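# Hang the clothes rail on two wall hooks

## Task

Put the clothes rail onto both wall hooks so that it rests there on its own, then open the gripper and move the arm away. The goal fails if the gripper still holds the rail when it is checked, or if the rail stays up only because the robot supports it.

## Robot and tools

ROBOT. There is one six-joint arm (xArm6) with a two-finger parallel gripper. Every row of numbers you send has 7 entries in this fixed order: waist (joint1), shoulder (joint2), elbow (joint3), forearm roll (joint4), wrist pitch (joint5), wrist roll (joint6), then gripper opening. Stated joint ranges in radians: waist -6.283 to 6.283, shoulder -2.059 to 2.094, elbow -3.927 to 0.192, forearm roll -6.283 to 6.283, wrist pitch -1.693 to 3.142, wrist roll -6.283 to 6.283. The real end of each joint can be up to 0.010 rad from the stated one.

FRAMES. Positions are reported in the scene frame. Its origin is on the table top directly under the arm base, +z is up, and +y is to the left when facing along +x. The base may be slightly tilted. In the gripper frame the fingers point along +z and close along y. end_effector_position is the point between the closed finger pads, about 2 cm short of the fingertips. Closing pushes the tips about 10 mm further along +z. The reported hand position can be off, more so at long reach.

execute_actions(actions). actions is a list of actions. Each action is a table of 1 to 15 rows, and each row runs for one control step of 1/30 s. If there are fewer than 15 rows, the last row repeats until 15 steps have passed. A row has 7 numbers, each in [-1, 1]. The first six are joint offsets, measured from the joint angles at the start of that action, not from the previous row; 1.0 equals 2.036 rad. The seventh is an absolute opening: +1 fully open, -1 closed. An action that would drive a joint more than 0.010 rad beyond its range is refused. If any action is malformed, or the first action fails that range check against the latest reported state, nothing in the call runs. A joint asked past its real end is only driven to that end, and the result may then say "joint sent to its limit"; the lack of that line does not prove more room. An empty list just returns the current state and images.

move(target, speed, blocking). target is one 7-number row as above. Its six joint entries are offsets from the Joint positions in the latest result that printed them. The opening entry is absolute and is sent at the start. All joints travel together so they finish at the same moment, so the hand follows a curve. speed is the top speed in rad/s for the joint with the longest way to go, 0.01 to 2, default 0.5. Paths last between 0.5 and 10 s; a longer path stops short after 10 s. The move does not avoid obstacles, and faster moves or targets set deeper past a contact hit and press harder. With blocking=false the result comes after 0.5 s while the arm keeps going; use wait(0) to check, and until a result shows the move ended, further actions and moves are refused unless you wait or stop. The extra "move:" line gives the ending (done means settled near target; others include off_target, moving, held, fault), limits=held or limits=none, and the joint farthest from its target.

wait(seconds): 0 to 10; the arm keeps its last command, and a running move continues. stop(): brakes a running move; it needs room to slow down, and the fingers continue. zoom_image(camera, region): camera is cam_head_left, cam_head_right, cam_high, cam_low or cam_wrist; region is [x0, y0, x1, y1] in pixels of that camera's 672x504 image, top-left is (0, 0), at most 504 by 504. read_manual(section): returns only licence texts ("licences"). finished_scene(scene): ends the current scene, given its number; it cannot be undone.

MOTION LIMITS. Joint targets change no faster than 3.14 rad/s. Each step the target is kept within 0.623 rad of the measured angle, and if the targets would put the hand more than 70 mm from where it is, all are pulled back. Big changes therefore take several actions, and an unfinished motion may need to be commanded again. Between calls the arm keeps holding the last command.

RESULT LINES. The state gives end_effector_position (m), end_effector_quat_wxyz, and linear and angular velocities. Joint positions and Joint velocities list the six joints (rad, rad/s) and then the finger-pad gap (m; 0.084 is fully open). Joint targets shows where joints are being driven now. grip_measured is the measured opening on the same -1..+1 scale you command. Joint torques are raw drive outputs with offsets and noise, not zero in free air. "joint command not followed" means a clearance check altered targets. TORQUE FAULT, MOTOR HOT and OVER-TEMPERATURE FAULT lines report stops or warnings.

GRIPPING. To hold the rail, keep commanding an opening well under grip_measured; the bigger the gap, the harder the squeeze (about 24 N per pad at most). Closing fast can squeeze harder. Resending grip_measured gives a light hold that may let wide parts slip. Expect brief tugs on the held rail.

AVOID. Load limits (N m): waist 44, shoulder 44, elbow 26.4, forearm roll 26.4, wrist pitch 17.6, wrist roll 17.6, including the carried weight; reaching one causes a fault that backs the joint off and pauses it for 10 s, skipping the rest of the call. Long holding of loads heats motors until brakes engage. Do not drop the rail, slam it into the hooks or wall, push hard, or knock anything off the table. Finish with the rail sitting on both hooks, the gripper open and the arm clear of it.

Each tool is called as name(argument=value, ...) on one line, values as JSON.

## Session

execute_actions(actions=[])

Scene clock: 0.00 s.
end_effector_position=(+0.1303, +0.3471, +0.3267) grip_measured=+1.00 end_effector_quat_wxyz=(-0.277, +0.162, +0.928, -0.187) end_effector_velocity=(+0.001, -0.000, -0.000) end_effector_angular_velocity=(-0.003, -0.000, -0.003)
Joint names: [waist, shoulder, elbow, forearm roll, wrist pitch, wrist roll]
Joint positions: [ 1.022 -0.312 -1.216  0.375  1.939 -1.919  0.084]
Joint velocities: [-0.002  0.001  0.    -0.     0.     0.002 -0.   ]
Joint torques (N m, as the arm reports them, + toward a larger angle): no reading
Motor temperatures (°C, as the motors report them): [32 30 30 27 34 36]
Joint targets: [1.022 -0.312 -1.216 0.375 1.939 -1.919]

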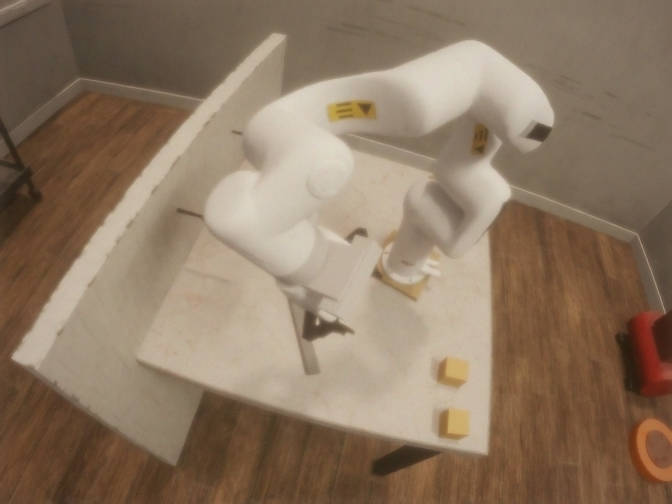

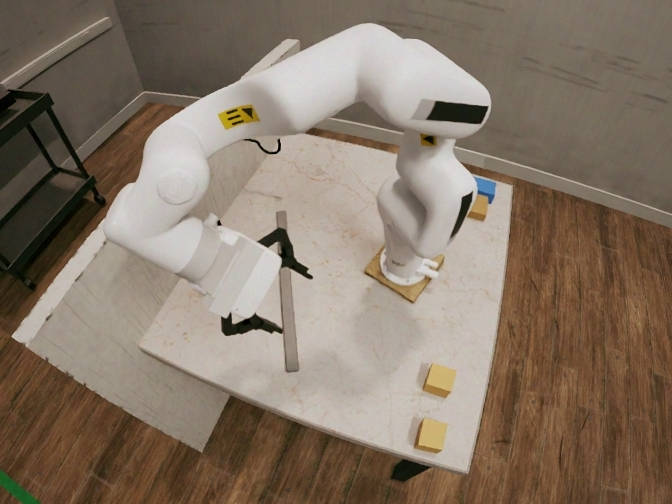

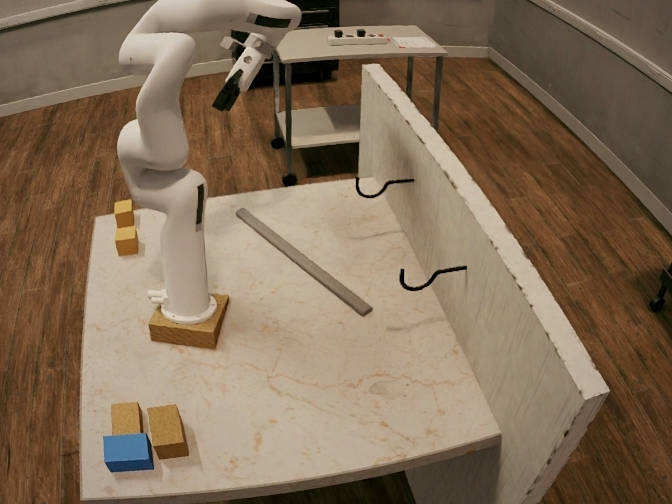

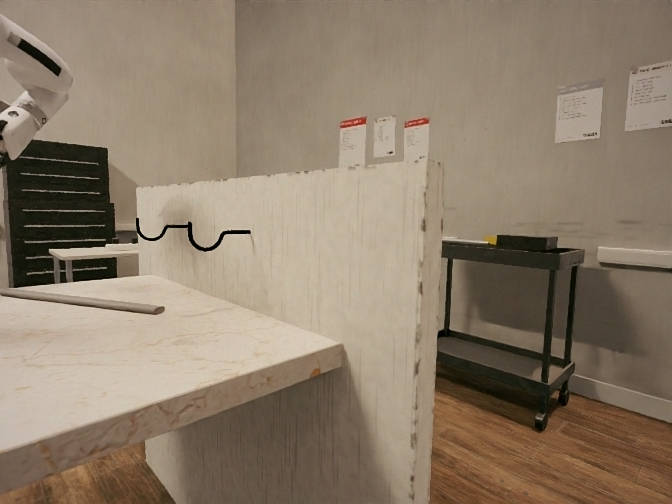

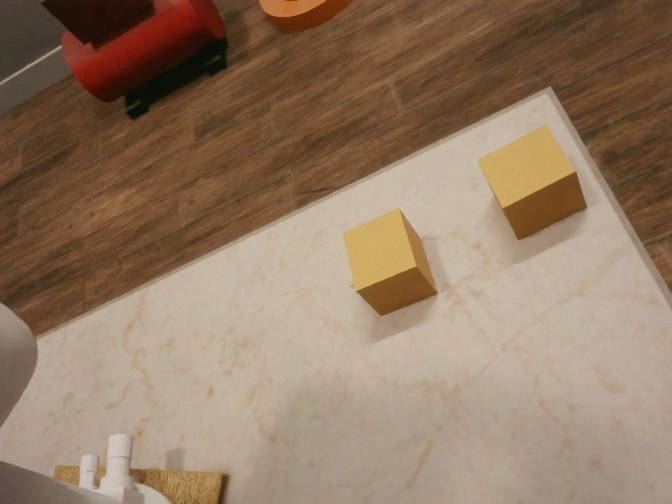

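zoom_image(camera="cam_high", region=[220, 160, 500, 340])

zoom_image(camera="cam_low", region=[0, 190, 280, 340])

zoom_image(camera="cam_head_right", region=[180, 100, 400, 400])

Region (220, 160, 500, 340) of cam_high's 672x504 image, scaled by 1.800, with more detail than that image has; it fills the top 324 rows of this view, and the rest is white.

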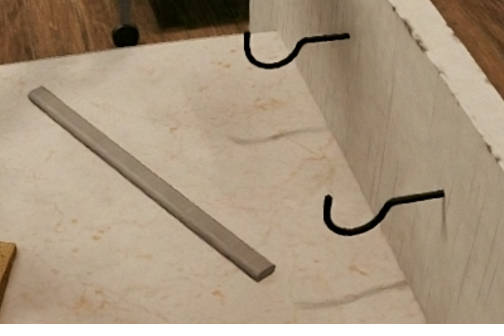

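Region (0, 190, 280, 340) of cam_low's 672x504 image, scaled by 1.800, with more detail than that image has; it fills the top 270 rows of this view, and the rest is white.

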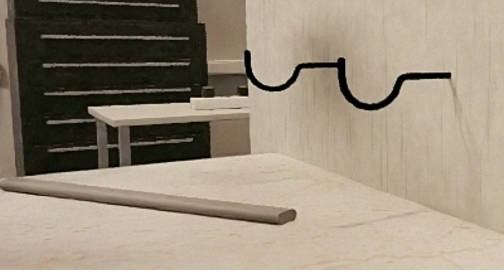

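Region (180, 100, 400, 400) of cam_head_right's 672x504 image, scaled by 1.680, with more detail than that image has; it fills the left 370 columns of this view, and the rest is white.

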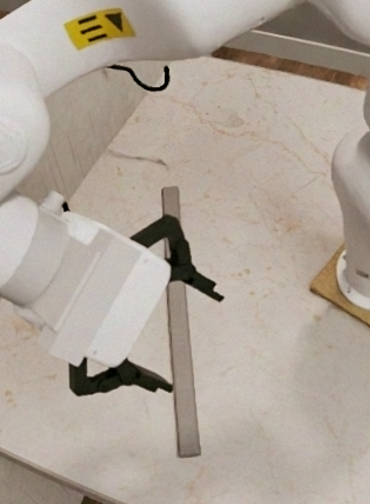

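move(target=[-0.2682,-0.2834,0.5039,-0.0771,-0.4848,0.0339,1], speed=1.0)

Scene clock: 121.60 s.
end_effector_position=(+0.2455, +0.1452, +0.1406) grip_measured=+1.00 end_effector_quat_wxyz=(+0.001, +0.515, +0.857, +0.001) end_effector_velocity=(-0.002, -0.002, -0.003) end_effector_angular_velocity=(-0.003, +0.005, -0.003)
Joint names: [waist, shoulder, elbow, forearm roll, wrist pitch, wrist roll]
Joint positions: [ 0.477 -0.888 -0.191  0.218  0.952 -1.85   0.084]
Joint velocities: [-0.003 -0.001  0.008 -0.001 -0.001 -0.001  0.   ]
Joint torques (N m, as the arm reports them, + toward a larger angle): [ -1.23  -4.68 -14.65   0.14  -2.33   0.04]
Motor temperatures (°C, as the motors report them): [32 31 34 27 34 36]
Joint targets: [0.476 -0.889 -0.190 0.218 0.952 -1.850]
move: done; limits=none; farthest joint: the waist, 0.001 radians from its target (0.546 radians at the start)
camera_calibration (this result's frames):
cam_wrist: T_world_to_cam=[[0.88281, 0.46948, 0.0153484, -0.253187], [0.469514, -0.882924, 0.00153018, 0.0877968], [0.0142699, 0.00585545, -0.999881, 0.267167], [0, 0, 0, 1]] pos_world=[0.178482, 0.19482, 0.270887]

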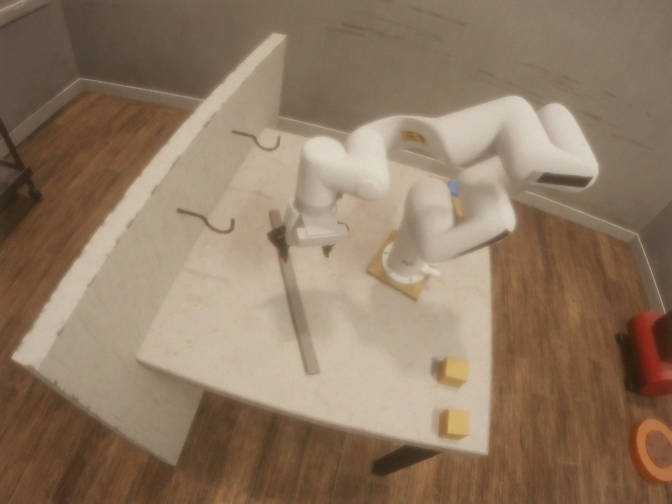

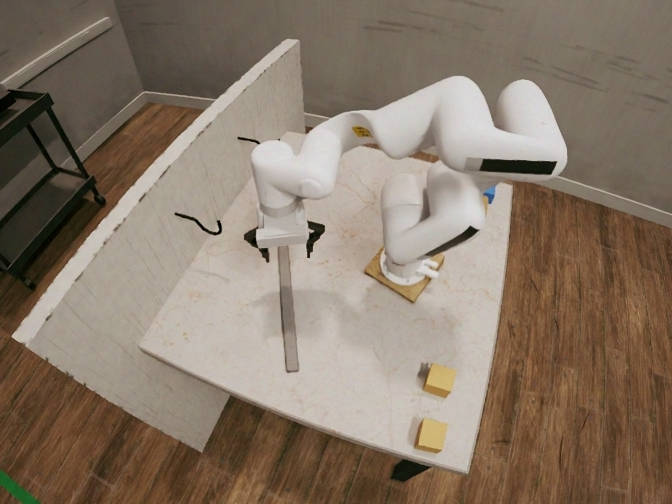

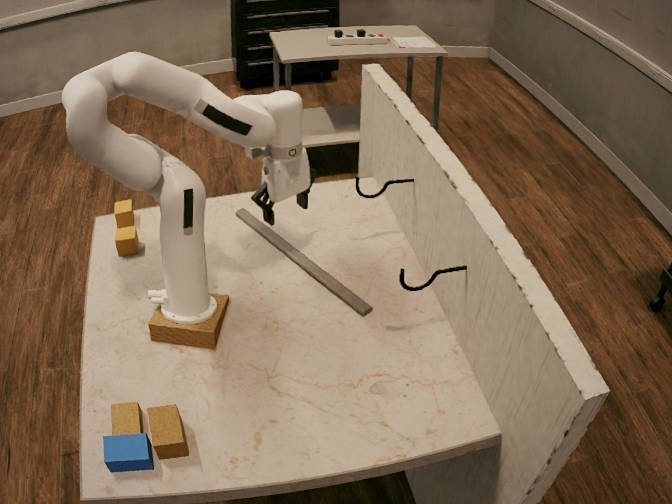

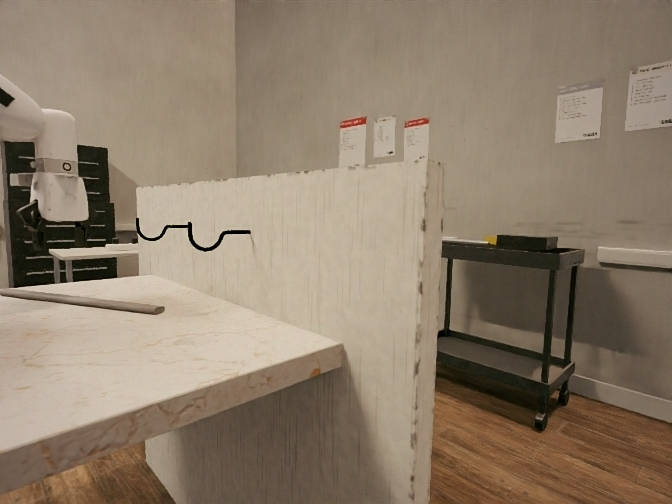

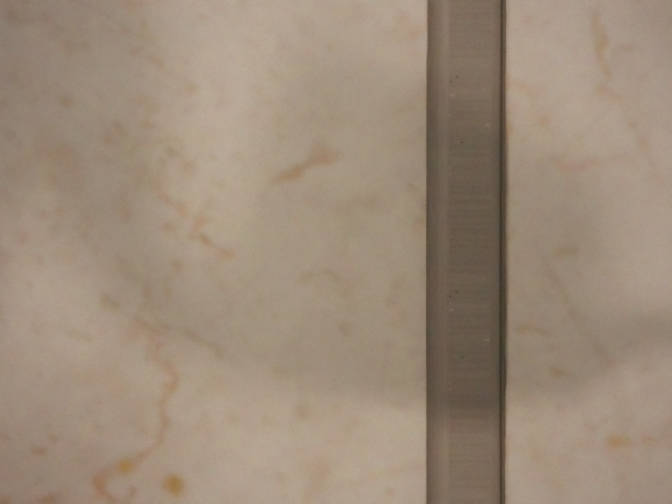

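move(target=[0.0912,0.2844,0.0111,0.1178,-0.2992,-0.0589,1], speed=0.6)

Scene clock: 165.33 s.
end_effector_position=(+0.2615, +0.1570, +0.0236) grip_measured=+1.00 end_effector_quat_wxyz=(+0.001, +0.515, +0.857, +0.001) end_effector_velocity=(-0.002, -0.001, -0.002) end_effector_angular_velocity=(-0.003, +0.005, +0.000)
Joint names: [waist, shoulder, elbow, forearm roll, wrist pitch, wrist roll]
Joint positions: [ 0.662 -0.31  -0.169  0.458  0.343 -1.97   0.084]
Joint velocities: [ 0.001  0.004  0.002  0.001 -0.001 -0.001 -0.   ]
Joint torques (N m, as the arm reports them, + toward a larger angle): [ -2.56 -10.7   -8.66   0.47  -2.34  -0.12]
Motor temperatures (°C, as the motors report them): [32 30 34 27 34 36]
Joint targets: [0.662 -0.309 -0.169 0.458 0.343 -1.970]
move: done; limits=none; farthest joint: the shoulder, 0.001 radians from its target (0.580 radians at the start)
camera_calibration (this result's frames):
cam_wrist: T_world_to_cam=[[0.883323, 0.468524, 0.015044, -0.271037], [0.468561, -0.88343, 0.00114049, 0.0911114], [0.0138247, 0.00604163, -0.999886, 0.149906], [0, 0, 0, 1]] pos_world=[0.194649, 0.206572, 0.153863]

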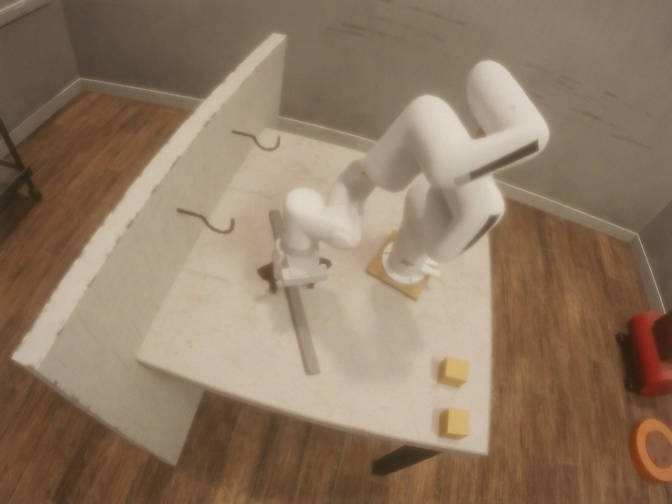

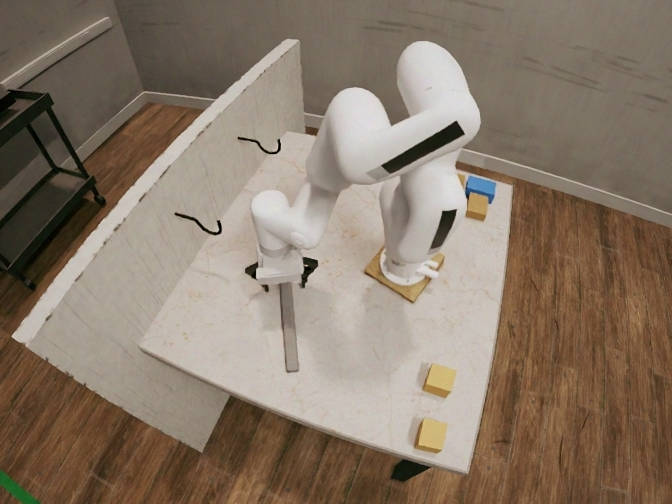

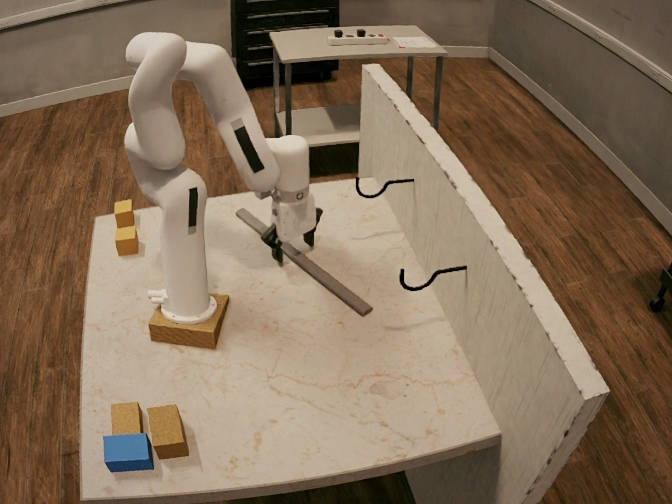

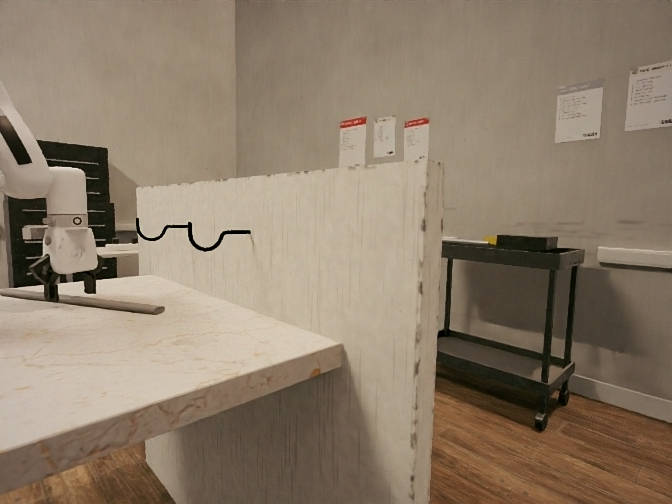

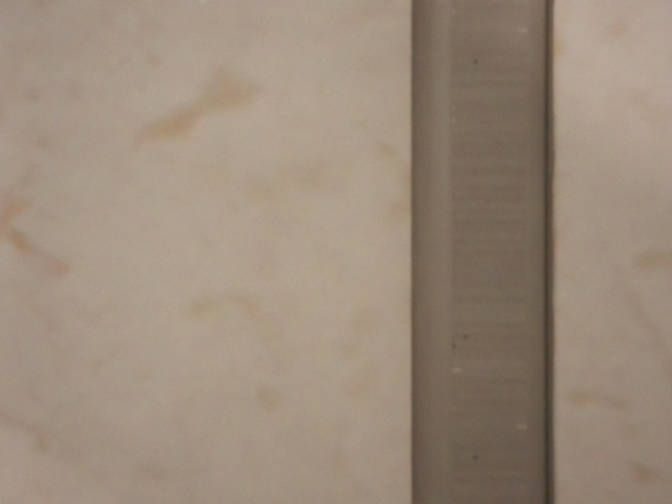

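zoom_image(camera="cam_low", region=[0, 220, 180, 330])

zoom_image(camera="cam_high", region=[220, 180, 400, 330])

Region (0, 220, 180, 330) of cam_low's 672x504 image, scaled by 2.800, with more detail than that image has.

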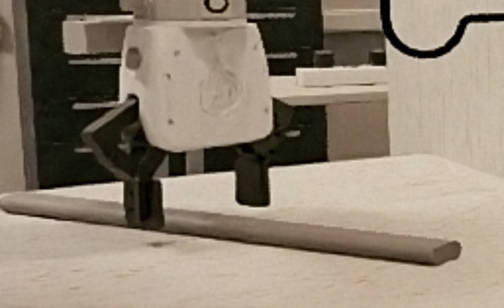

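Region (220, 180, 400, 330) of cam_high's 672x504 image, scaled by 2.800, with more detail than that image has.

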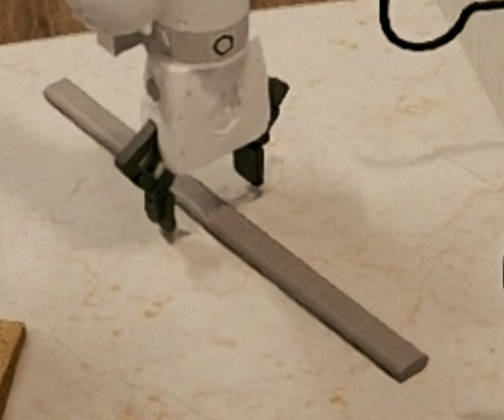

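execute_actions(actions=[[[0,0,0,0,0,0,0.9],[0,0,0,0,0,0,0.8],[0,0,0,0,0,0,0.7],[0,0,0,0,0,0,0.6],[0,0,0,0,0,0,0.5],[0,0,0,0,0,0,0.4],[0,0,0,0,0,0,0.3],[0,0,0,0,0,0,0.2],[0,0,0,0,0,0,0.1],[0,0,0,0,0,0,0.0],[0,0,0,0,0,0,-0.07],[0,0,0,0,0,0,-0.14],[0,0,0,0,0,0,-0.2],[0,0,0,0,0,0,-0.25],[0,0,0,0,0,0,-0.3]],[[0,0,0,0,0,0,-0.35],[0,0,0,0,0,0,-0.4],[0,0,0,0,0,0,-0.45],[0,0,0,0,0,0,-0.5],[0,0,0,0,0,0,-0.55],[0,0,0,0,0,0,-0.6],[0,0,0,0,0,0,-0.65],[0,0,0,0,0,0,-0.7],[0,0,0,0,0,0,-0.75],[0,0,0,0,0,0,-0.8],[0,0,0,0,0,0,-0.9]]])

Scene clock: 185.43 s.
end_effector_position=(+0.2615, +0.1570, +0.0236) grip_measured=-0.34 end_effector_quat_wxyz=(+0.001, +0.515, +0.857, +0.001) end_effector_velocity=(+0.000, +0.000, +0.000) end_effector_angular_velocity=(+0.001, -0.002, +0.001)
Joint names: [waist, shoulder, elbow, forearm roll, wrist pitch, wrist roll]
Joint positions: [ 0.662 -0.31  -0.169  0.458  0.343 -1.97   0.029]
Joint velocities: [ 0.    -0.002  0.     0.    -0.    -0.001 -0.   ]
Joint torques (N m, as the arm reports them, + toward a larger angle): [ -2.63 -10.58  -8.28   0.68  -2.26   0.09]
Motor temperatures (°C, as the motors report them): [32 30 33 27 34 36]
Joint targets: [0.662 -0.310 -0.169 0.458 0.343 -1.970]
camera_calibration (this result's frames):
cam_wrist: T_world_to_cam=[[0.883317, 0.468531, 0.0151215, -0.271069], [0.468569, -0.883426, 0.00114925, 0.091107], [0.0138972, 0.00607032, -0.999885, 0.149899], [0, 0, 0, 1]] pos_world=[0.194667, 0.206581, 0.153876]

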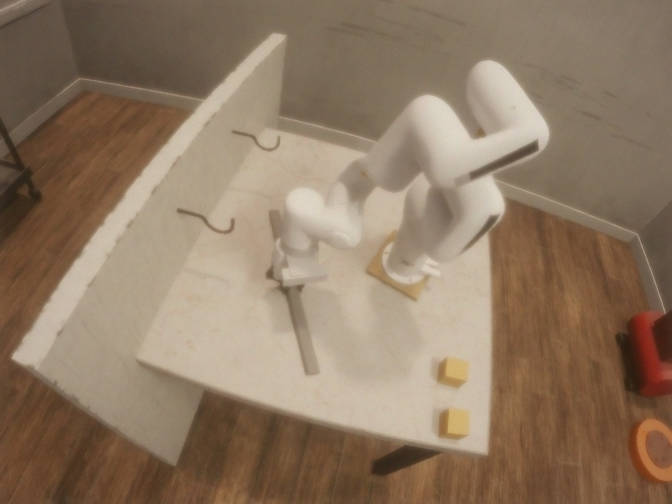

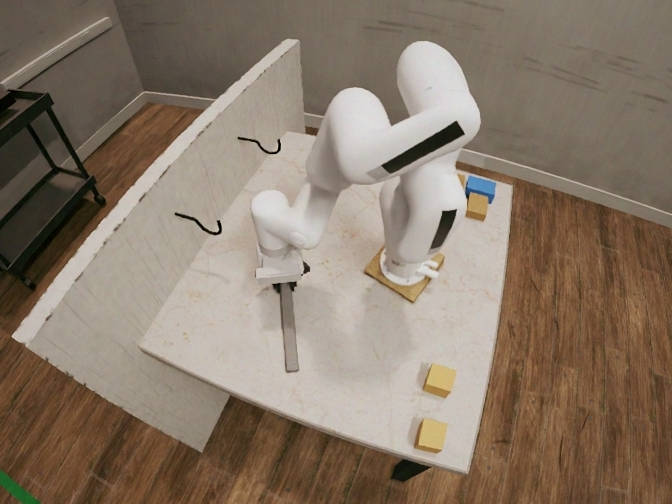

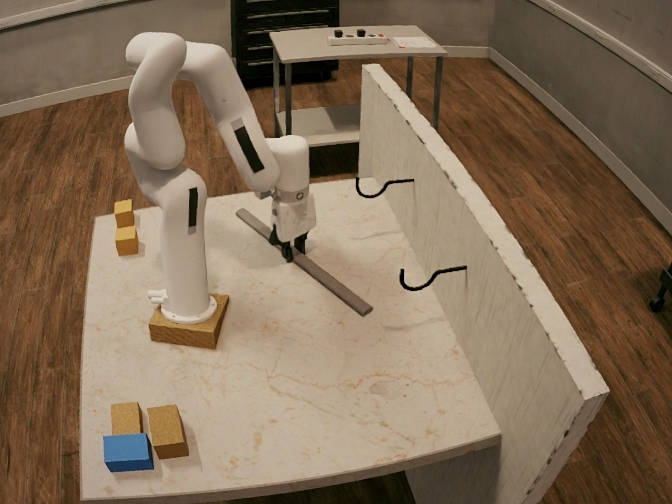

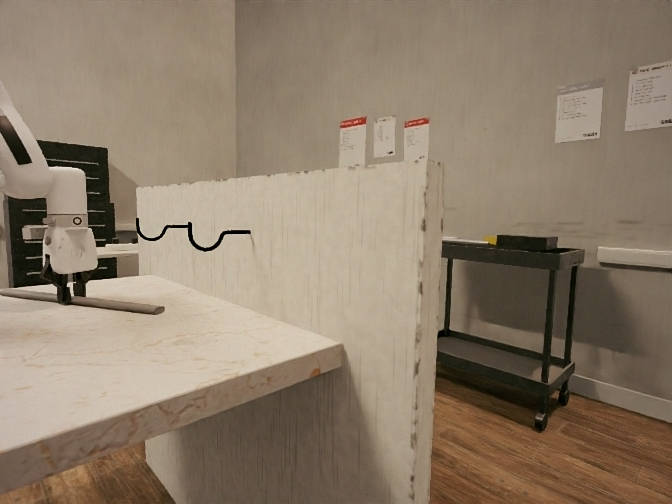

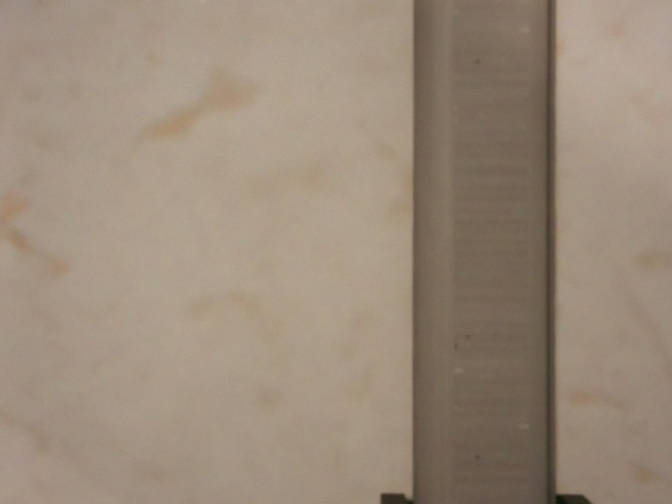

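zoom_image(camera="cam_low", region=[20, 260, 120, 320])

Region (20, 260, 120, 320) of cam_low's 672x504 image, scaled by 5.040, with more detail than that image has; it fills the top 302 rows of this view, and the rest is white.

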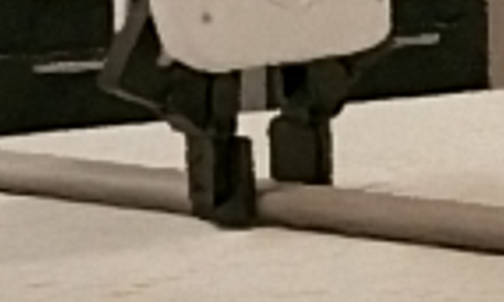

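zoom_image(camera="cam_head_right", region=[160, 120, 300, 250])

zoom_image(camera="cam_head_left", region=[160, 115, 300, 245])

Region (160, 120, 300, 250) of cam_head_right's 672x504 image, scaled by 3.600, with more detail than that image has; it fills the top 468 rows of this view, and the rest is white.

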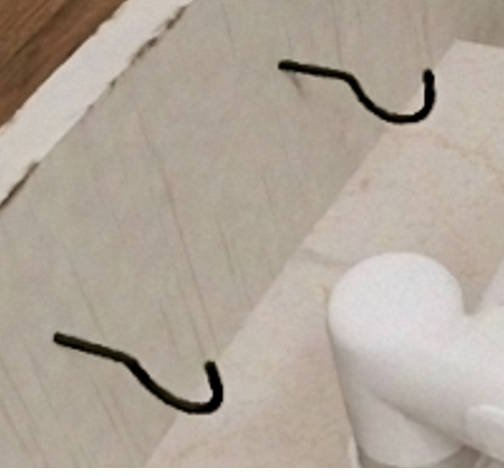

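Region (160, 115, 300, 245) of cam_head_left's 672x504 image, scaled by 3.600, with more detail than that image has; it fills the top 468 rows of this view, and the rest is white.

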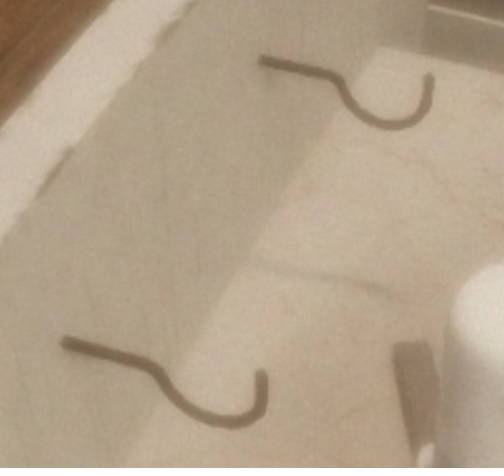

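move(target=[-0.4103,-0.2390,-0.1630,-0.1109,0.4721,0.0064,-0.9], speed=0.7)

Scene clock: 268.87 s.
end_effector_position=(+0.2796, +0.0150, +0.2497) grip_measured=-0.34 end_effector_quat_wxyz=(-0.000, +0.707, +0.707, +0.000) end_effector_velocity=(+0.001, -0.001, +0.003) end_effector_angular_velocity=(-0.003, -0.008, -0.003)
Joint names: [waist, shoulder, elbow, forearm roll, wrist pitch, wrist roll]
Joint positions: [-0.172 -0.796 -0.5    0.232  1.304 -1.957  0.029]
Joint velocities: [-0.005 -0.003 -0.005 -0.     0.    -0.    -0.   ]
Joint torques (N m, as the arm reports them, + toward a larger angle): [ -2.51  -5.67 -16.42   0.14  -2.55   0.26]
Motor temperatures (°C, as the motors report them): [32 30 32 27 34 36]
Joint targets: [-0.173 -0.797 -0.501 0.232 1.304 -1.957]
move: done; limits=none; farthest joint: the waist, 0.001 radians from its target (0.835 radians at the start)
camera_calibration (this result's frames):
cam_wrist: T_world_to_cam=[[0.999917, -0.000569107, 0.0128512, -0.248905], [-0.000570358, -1, 0.0000937024, 0.0901504], [0.0128511, -0.000101024, -0.999917, 0.377049], [0, 0, 0, 1]] pos_world=[0.244091, 0.0900468, 0.380208]

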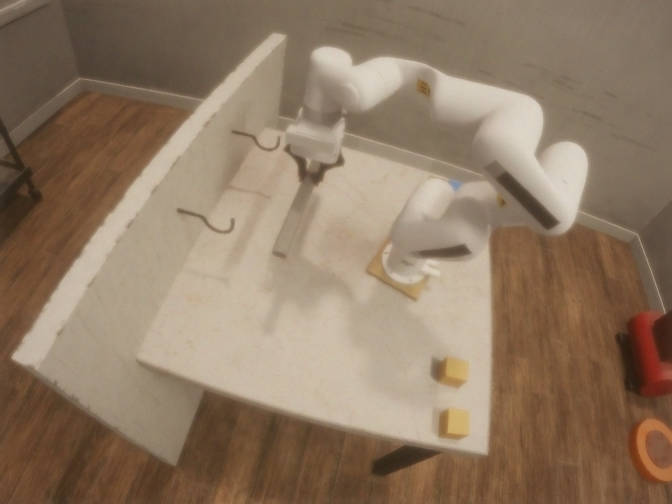

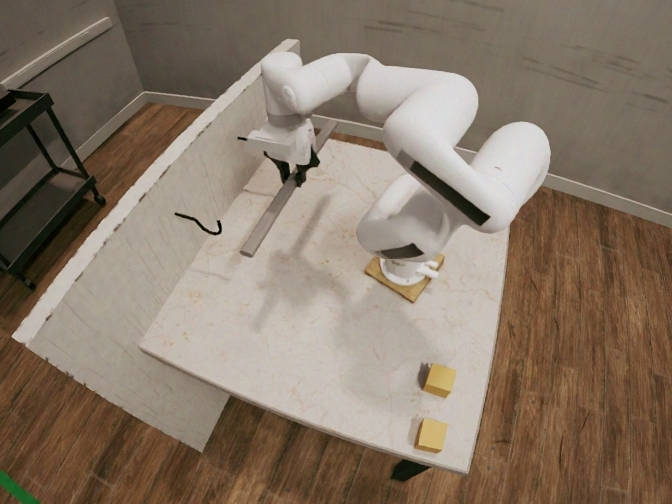

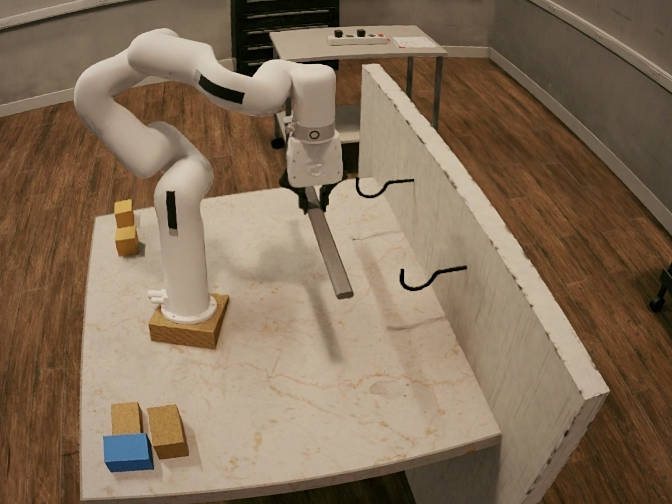

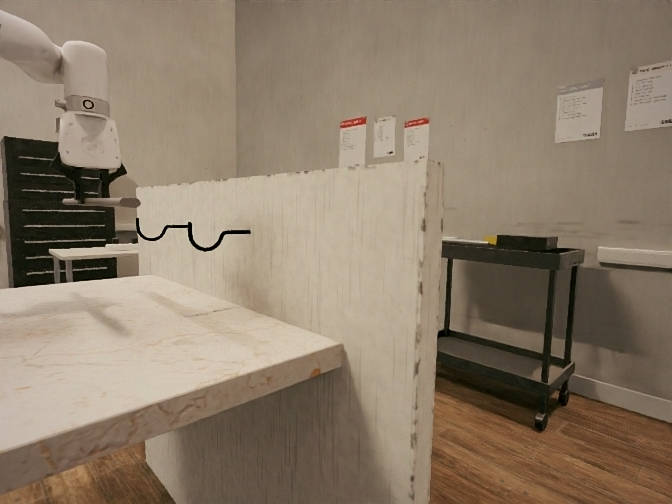

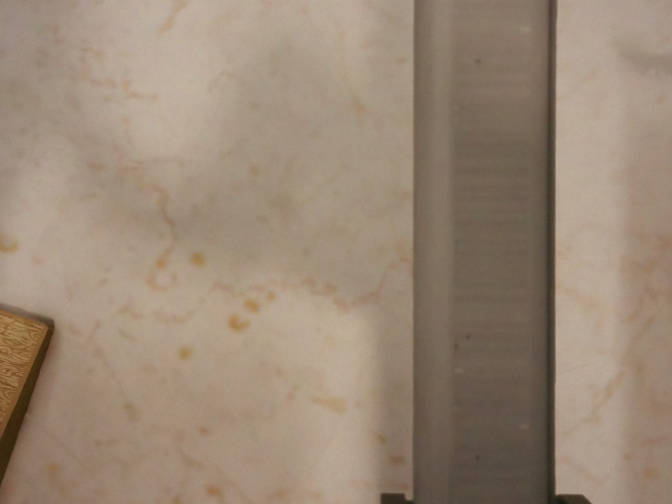

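zoom_image(camera="cam_head_right", region=[160, 100, 360, 270])

zoom_image(camera="cam_high", region=[270, 150, 490, 320])

zoom_image(camera="cam_low", region=[40, 170, 270, 270])

Region (160, 100, 360, 270) of cam_head_right's 672x504 image, scaled by 2.520, with more detail than that image has; it fills the top 428 rows of this view, and the rest is white.

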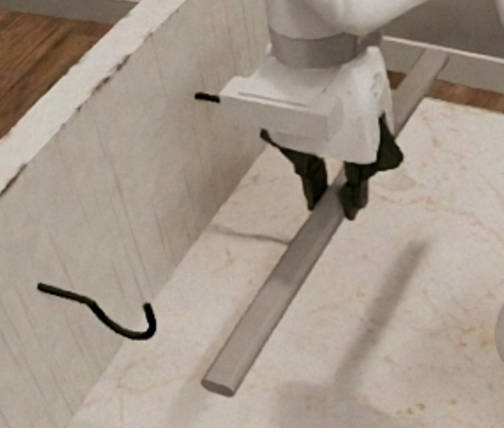

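Region (270, 150, 490, 320) of cam_high's 672x504 image, scaled by 2.291, with more detail than that image has; it fills the top 389 rows of this view, and the rest is white.

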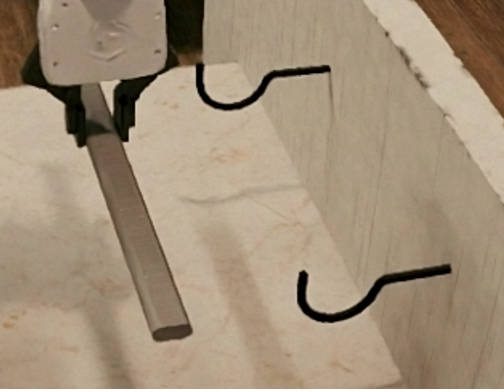

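Region (40, 170, 270, 270) of cam_low's 672x504 image, scaled by 2.191, with more detail than that image has; it fills the top 219 rows of this view, and the rest is white.

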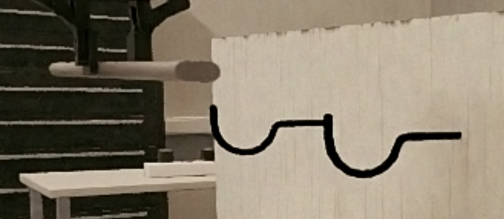

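move(target=[0.0555,0.2898,-0.2295,0.0053,-0.0717,0.0399,-0.9], speed=0.5)

Scene clock: 331.47 s.
end_effector_position=(+0.4395, +0.0093, +0.2508) grip_measured=-0.34 end_effector_quat_wxyz=(+0.001, +0.708, +0.706, +0.000) end_effector_velocity=(-0.000, -0.001, -0.002) end_effector_angular_velocity=(+0.001, +0.004, -0.002)
Joint names: [waist, shoulder, elbow, forearm roll, wrist pitch, wrist roll]
Joint positions: [-0.06  -0.207 -0.967  0.243  1.158 -1.876  0.029]
Joint velocities: [-0.002  0.005  0.001  0.    -0.    -0.001 -0.   ]
Joint torques (N m, as the arm reports them, + toward a larger angle): [ -5.52 -16.97 -16.1    0.11  -2.78   0.4 ]
Motor temperatures (°C, as the motors report them): [32 30 35 27 35 36]
Joint targets: [-0.059 -0.206 -0.967 0.243 1.158 -1.876]
move: done; limits=none; farthest joint: the waist, 0.001 radians from its target (0.114 radians at the start)
camera_calibration (this result's frames):
cam_wrist: T_world_to_cam=[[0.999888, -0.00243835, 0.0147402, -0.409278], [-0.00245027, -0.999997, 0.000790867, 0.085157], [0.0147382, -0.000826896, -0.999891, 0.375243], [0, 0, 0, 1]] pos_world=[0.40391, 0.0844691, 0.381167]

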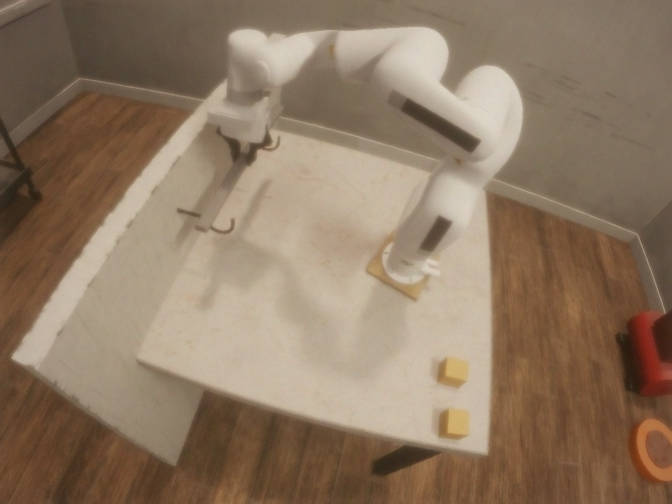

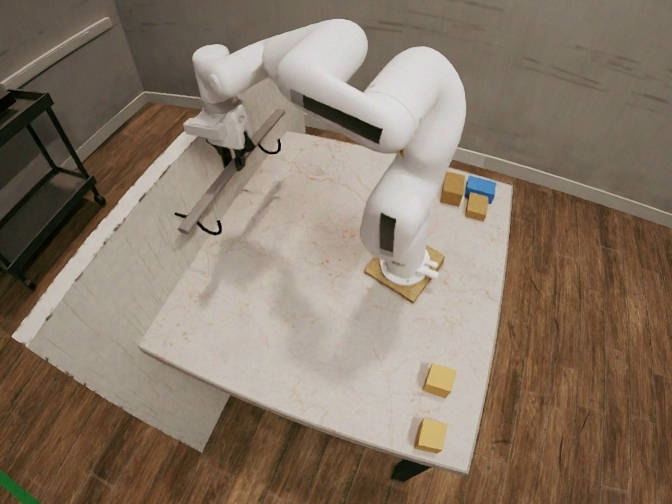

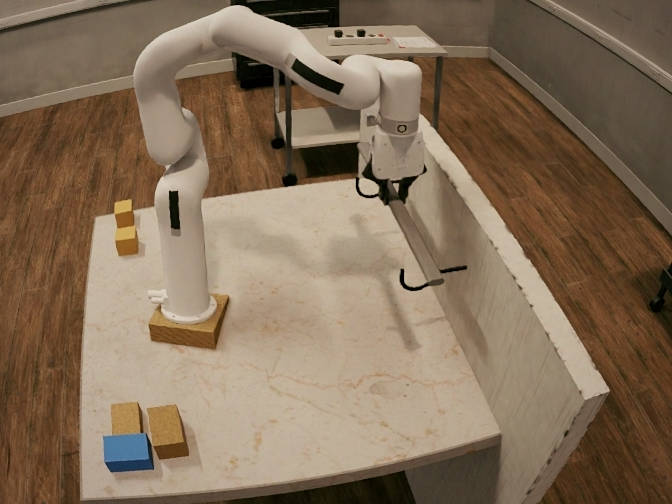

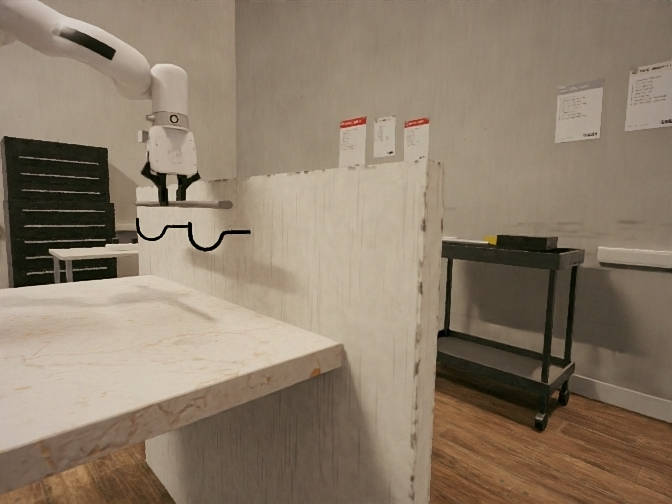

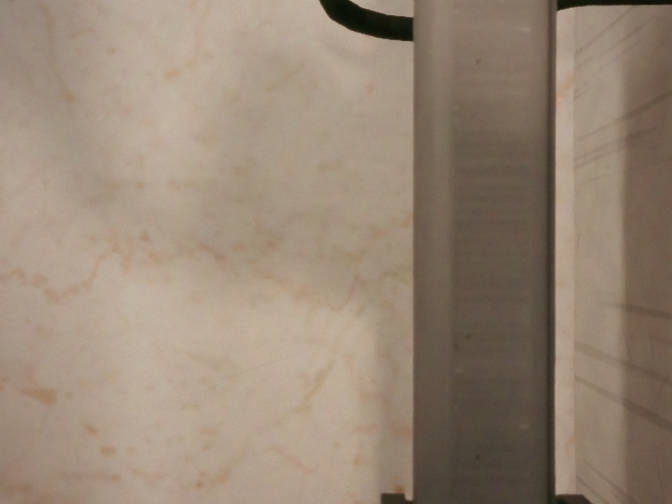

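zoom_image(camera="cam_low", region=[120, 170, 270, 270])

zoom_image(camera="cam_high", region=[330, 150, 490, 310])

zoom_image(camera="cam_head_right", region=[150, 90, 310, 250])

Region (120, 170, 270, 270) of cam_low's 672x504 image, scaled by 3.360, with more detail than that image has.

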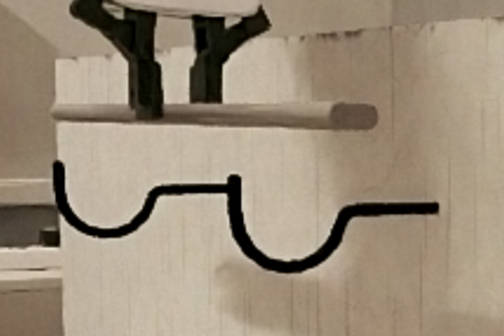

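Region (330, 150, 490, 310) of cam_high's 672x504 image, scaled by 3.150, with more detail than that image has.

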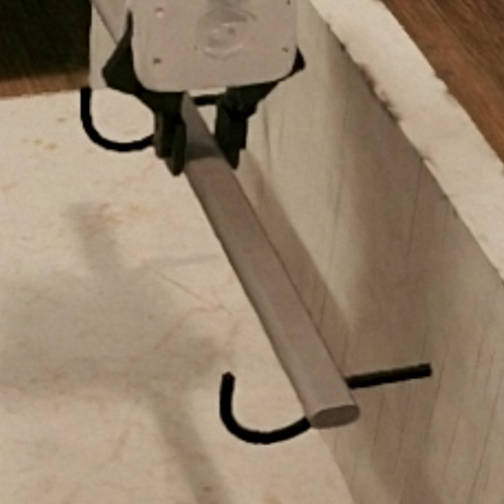

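Region (150, 90, 310, 250) of cam_head_right's 672x504 image, scaled by 3.150, with more detail than that image has.

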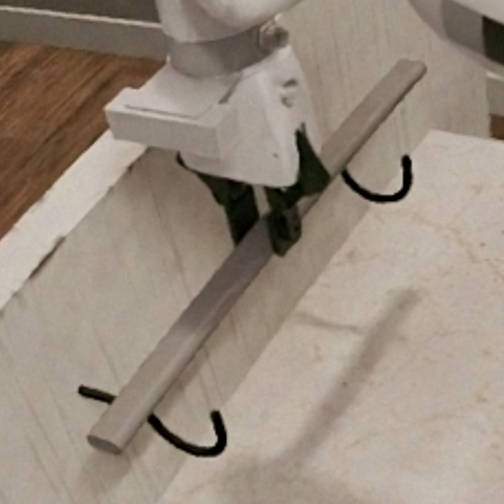

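move(target=[0.0241,0.0361,0.0631,0.0146,-0.1008,-0.0063,-0.9], speed=0.15)

Scene clock: 381.03 s.
end_effector_position=(+0.4394, +0.0099, +0.1805) grip_measured=-0.34 end_effector_quat_wxyz=(+0.000, +0.707, +0.707, +0.001) end_effector_velocity=(-0.001, +0.000, -0.002) end_effector_angular_velocity=(+0.000, +0.005, -0.001)
Joint names: [waist, shoulder, elbow, forearm roll, wrist pitch, wrist roll]
Joint positions: [-0.011 -0.134 -0.839  0.273  0.953 -1.888  0.029]
Joint velocities: [ 0.002  0.002  0.003 -0.001 -0.     0.002 -0.   ]
Joint torques (N m, as the arm reports them, + toward a larger angle): [ -6.22 -18.31 -15.57   0.14  -2.61  -0.08]
Motor temperatures (°C, as the motors report them): [32 31 35 27 35 36]
Joint targets: [-0.011 -0.133 -0.839 0.273 0.953 -1.888]
move: done; limits=none; farthest joint: the waist, 0.000 radians from its target (0.048 radians at the start)
camera_calibration (this result's frames):
cam_wrist: T_world_to_cam=[[0.999893, -0.00105739, 0.0145792, -0.408096], [-0.00105896, -0.999999, 0.000100195, 0.0853335], [0.0145791, -0.000115623, -0.999894, 0.305021], [0, 0, 0, 1]] pos_world=[0.403696, 0.0849372, 0.31093]

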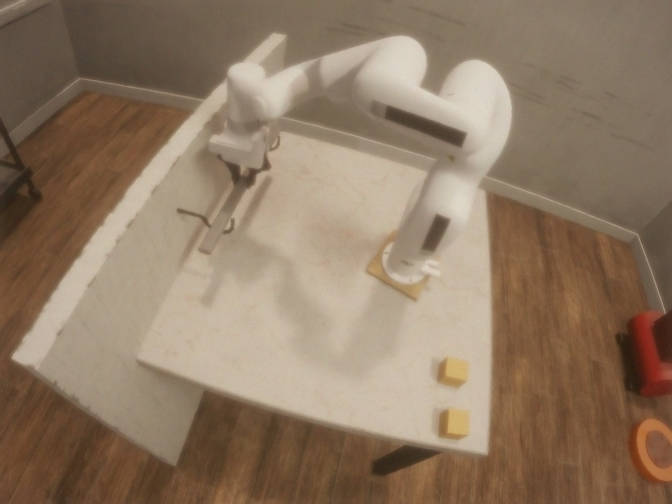

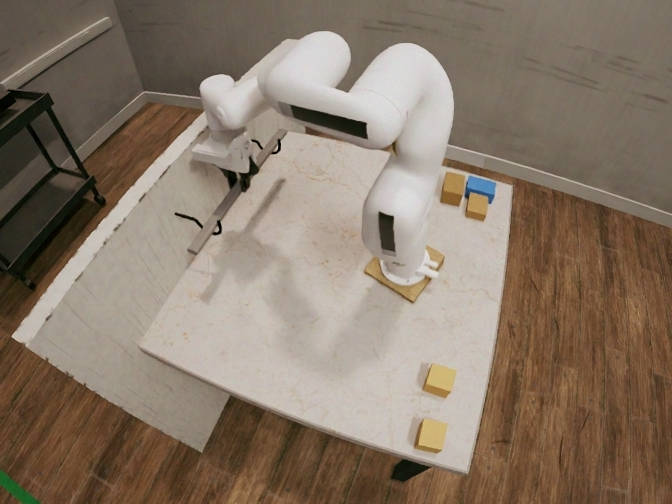

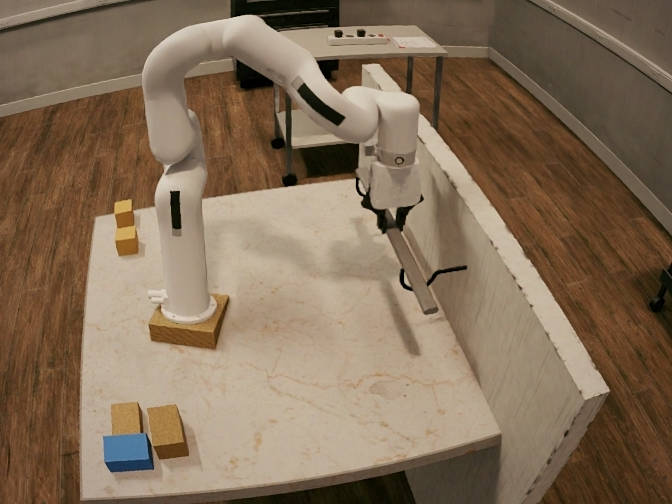

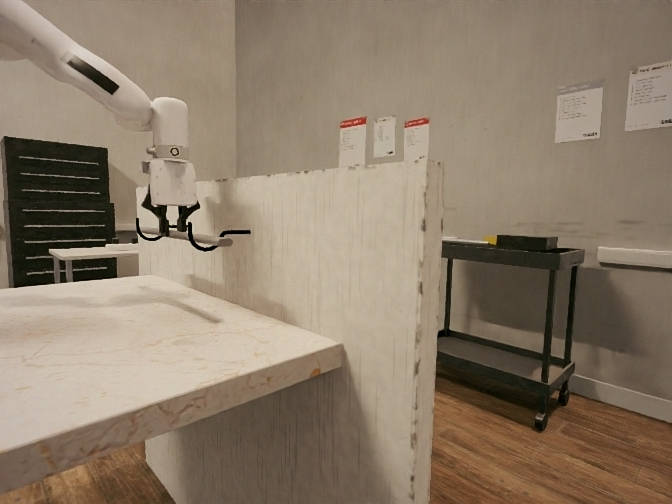

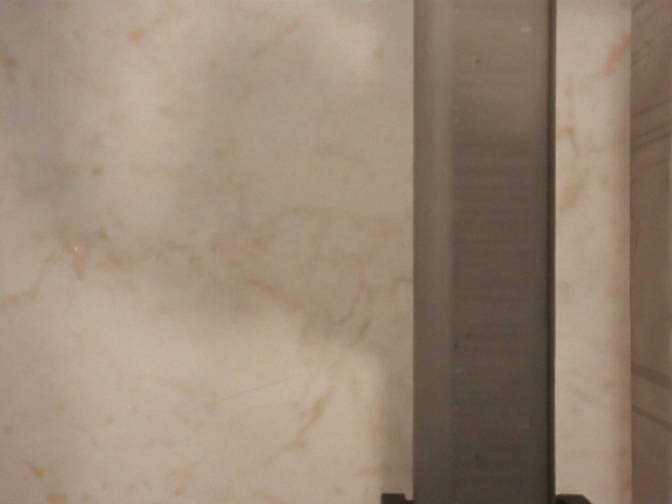

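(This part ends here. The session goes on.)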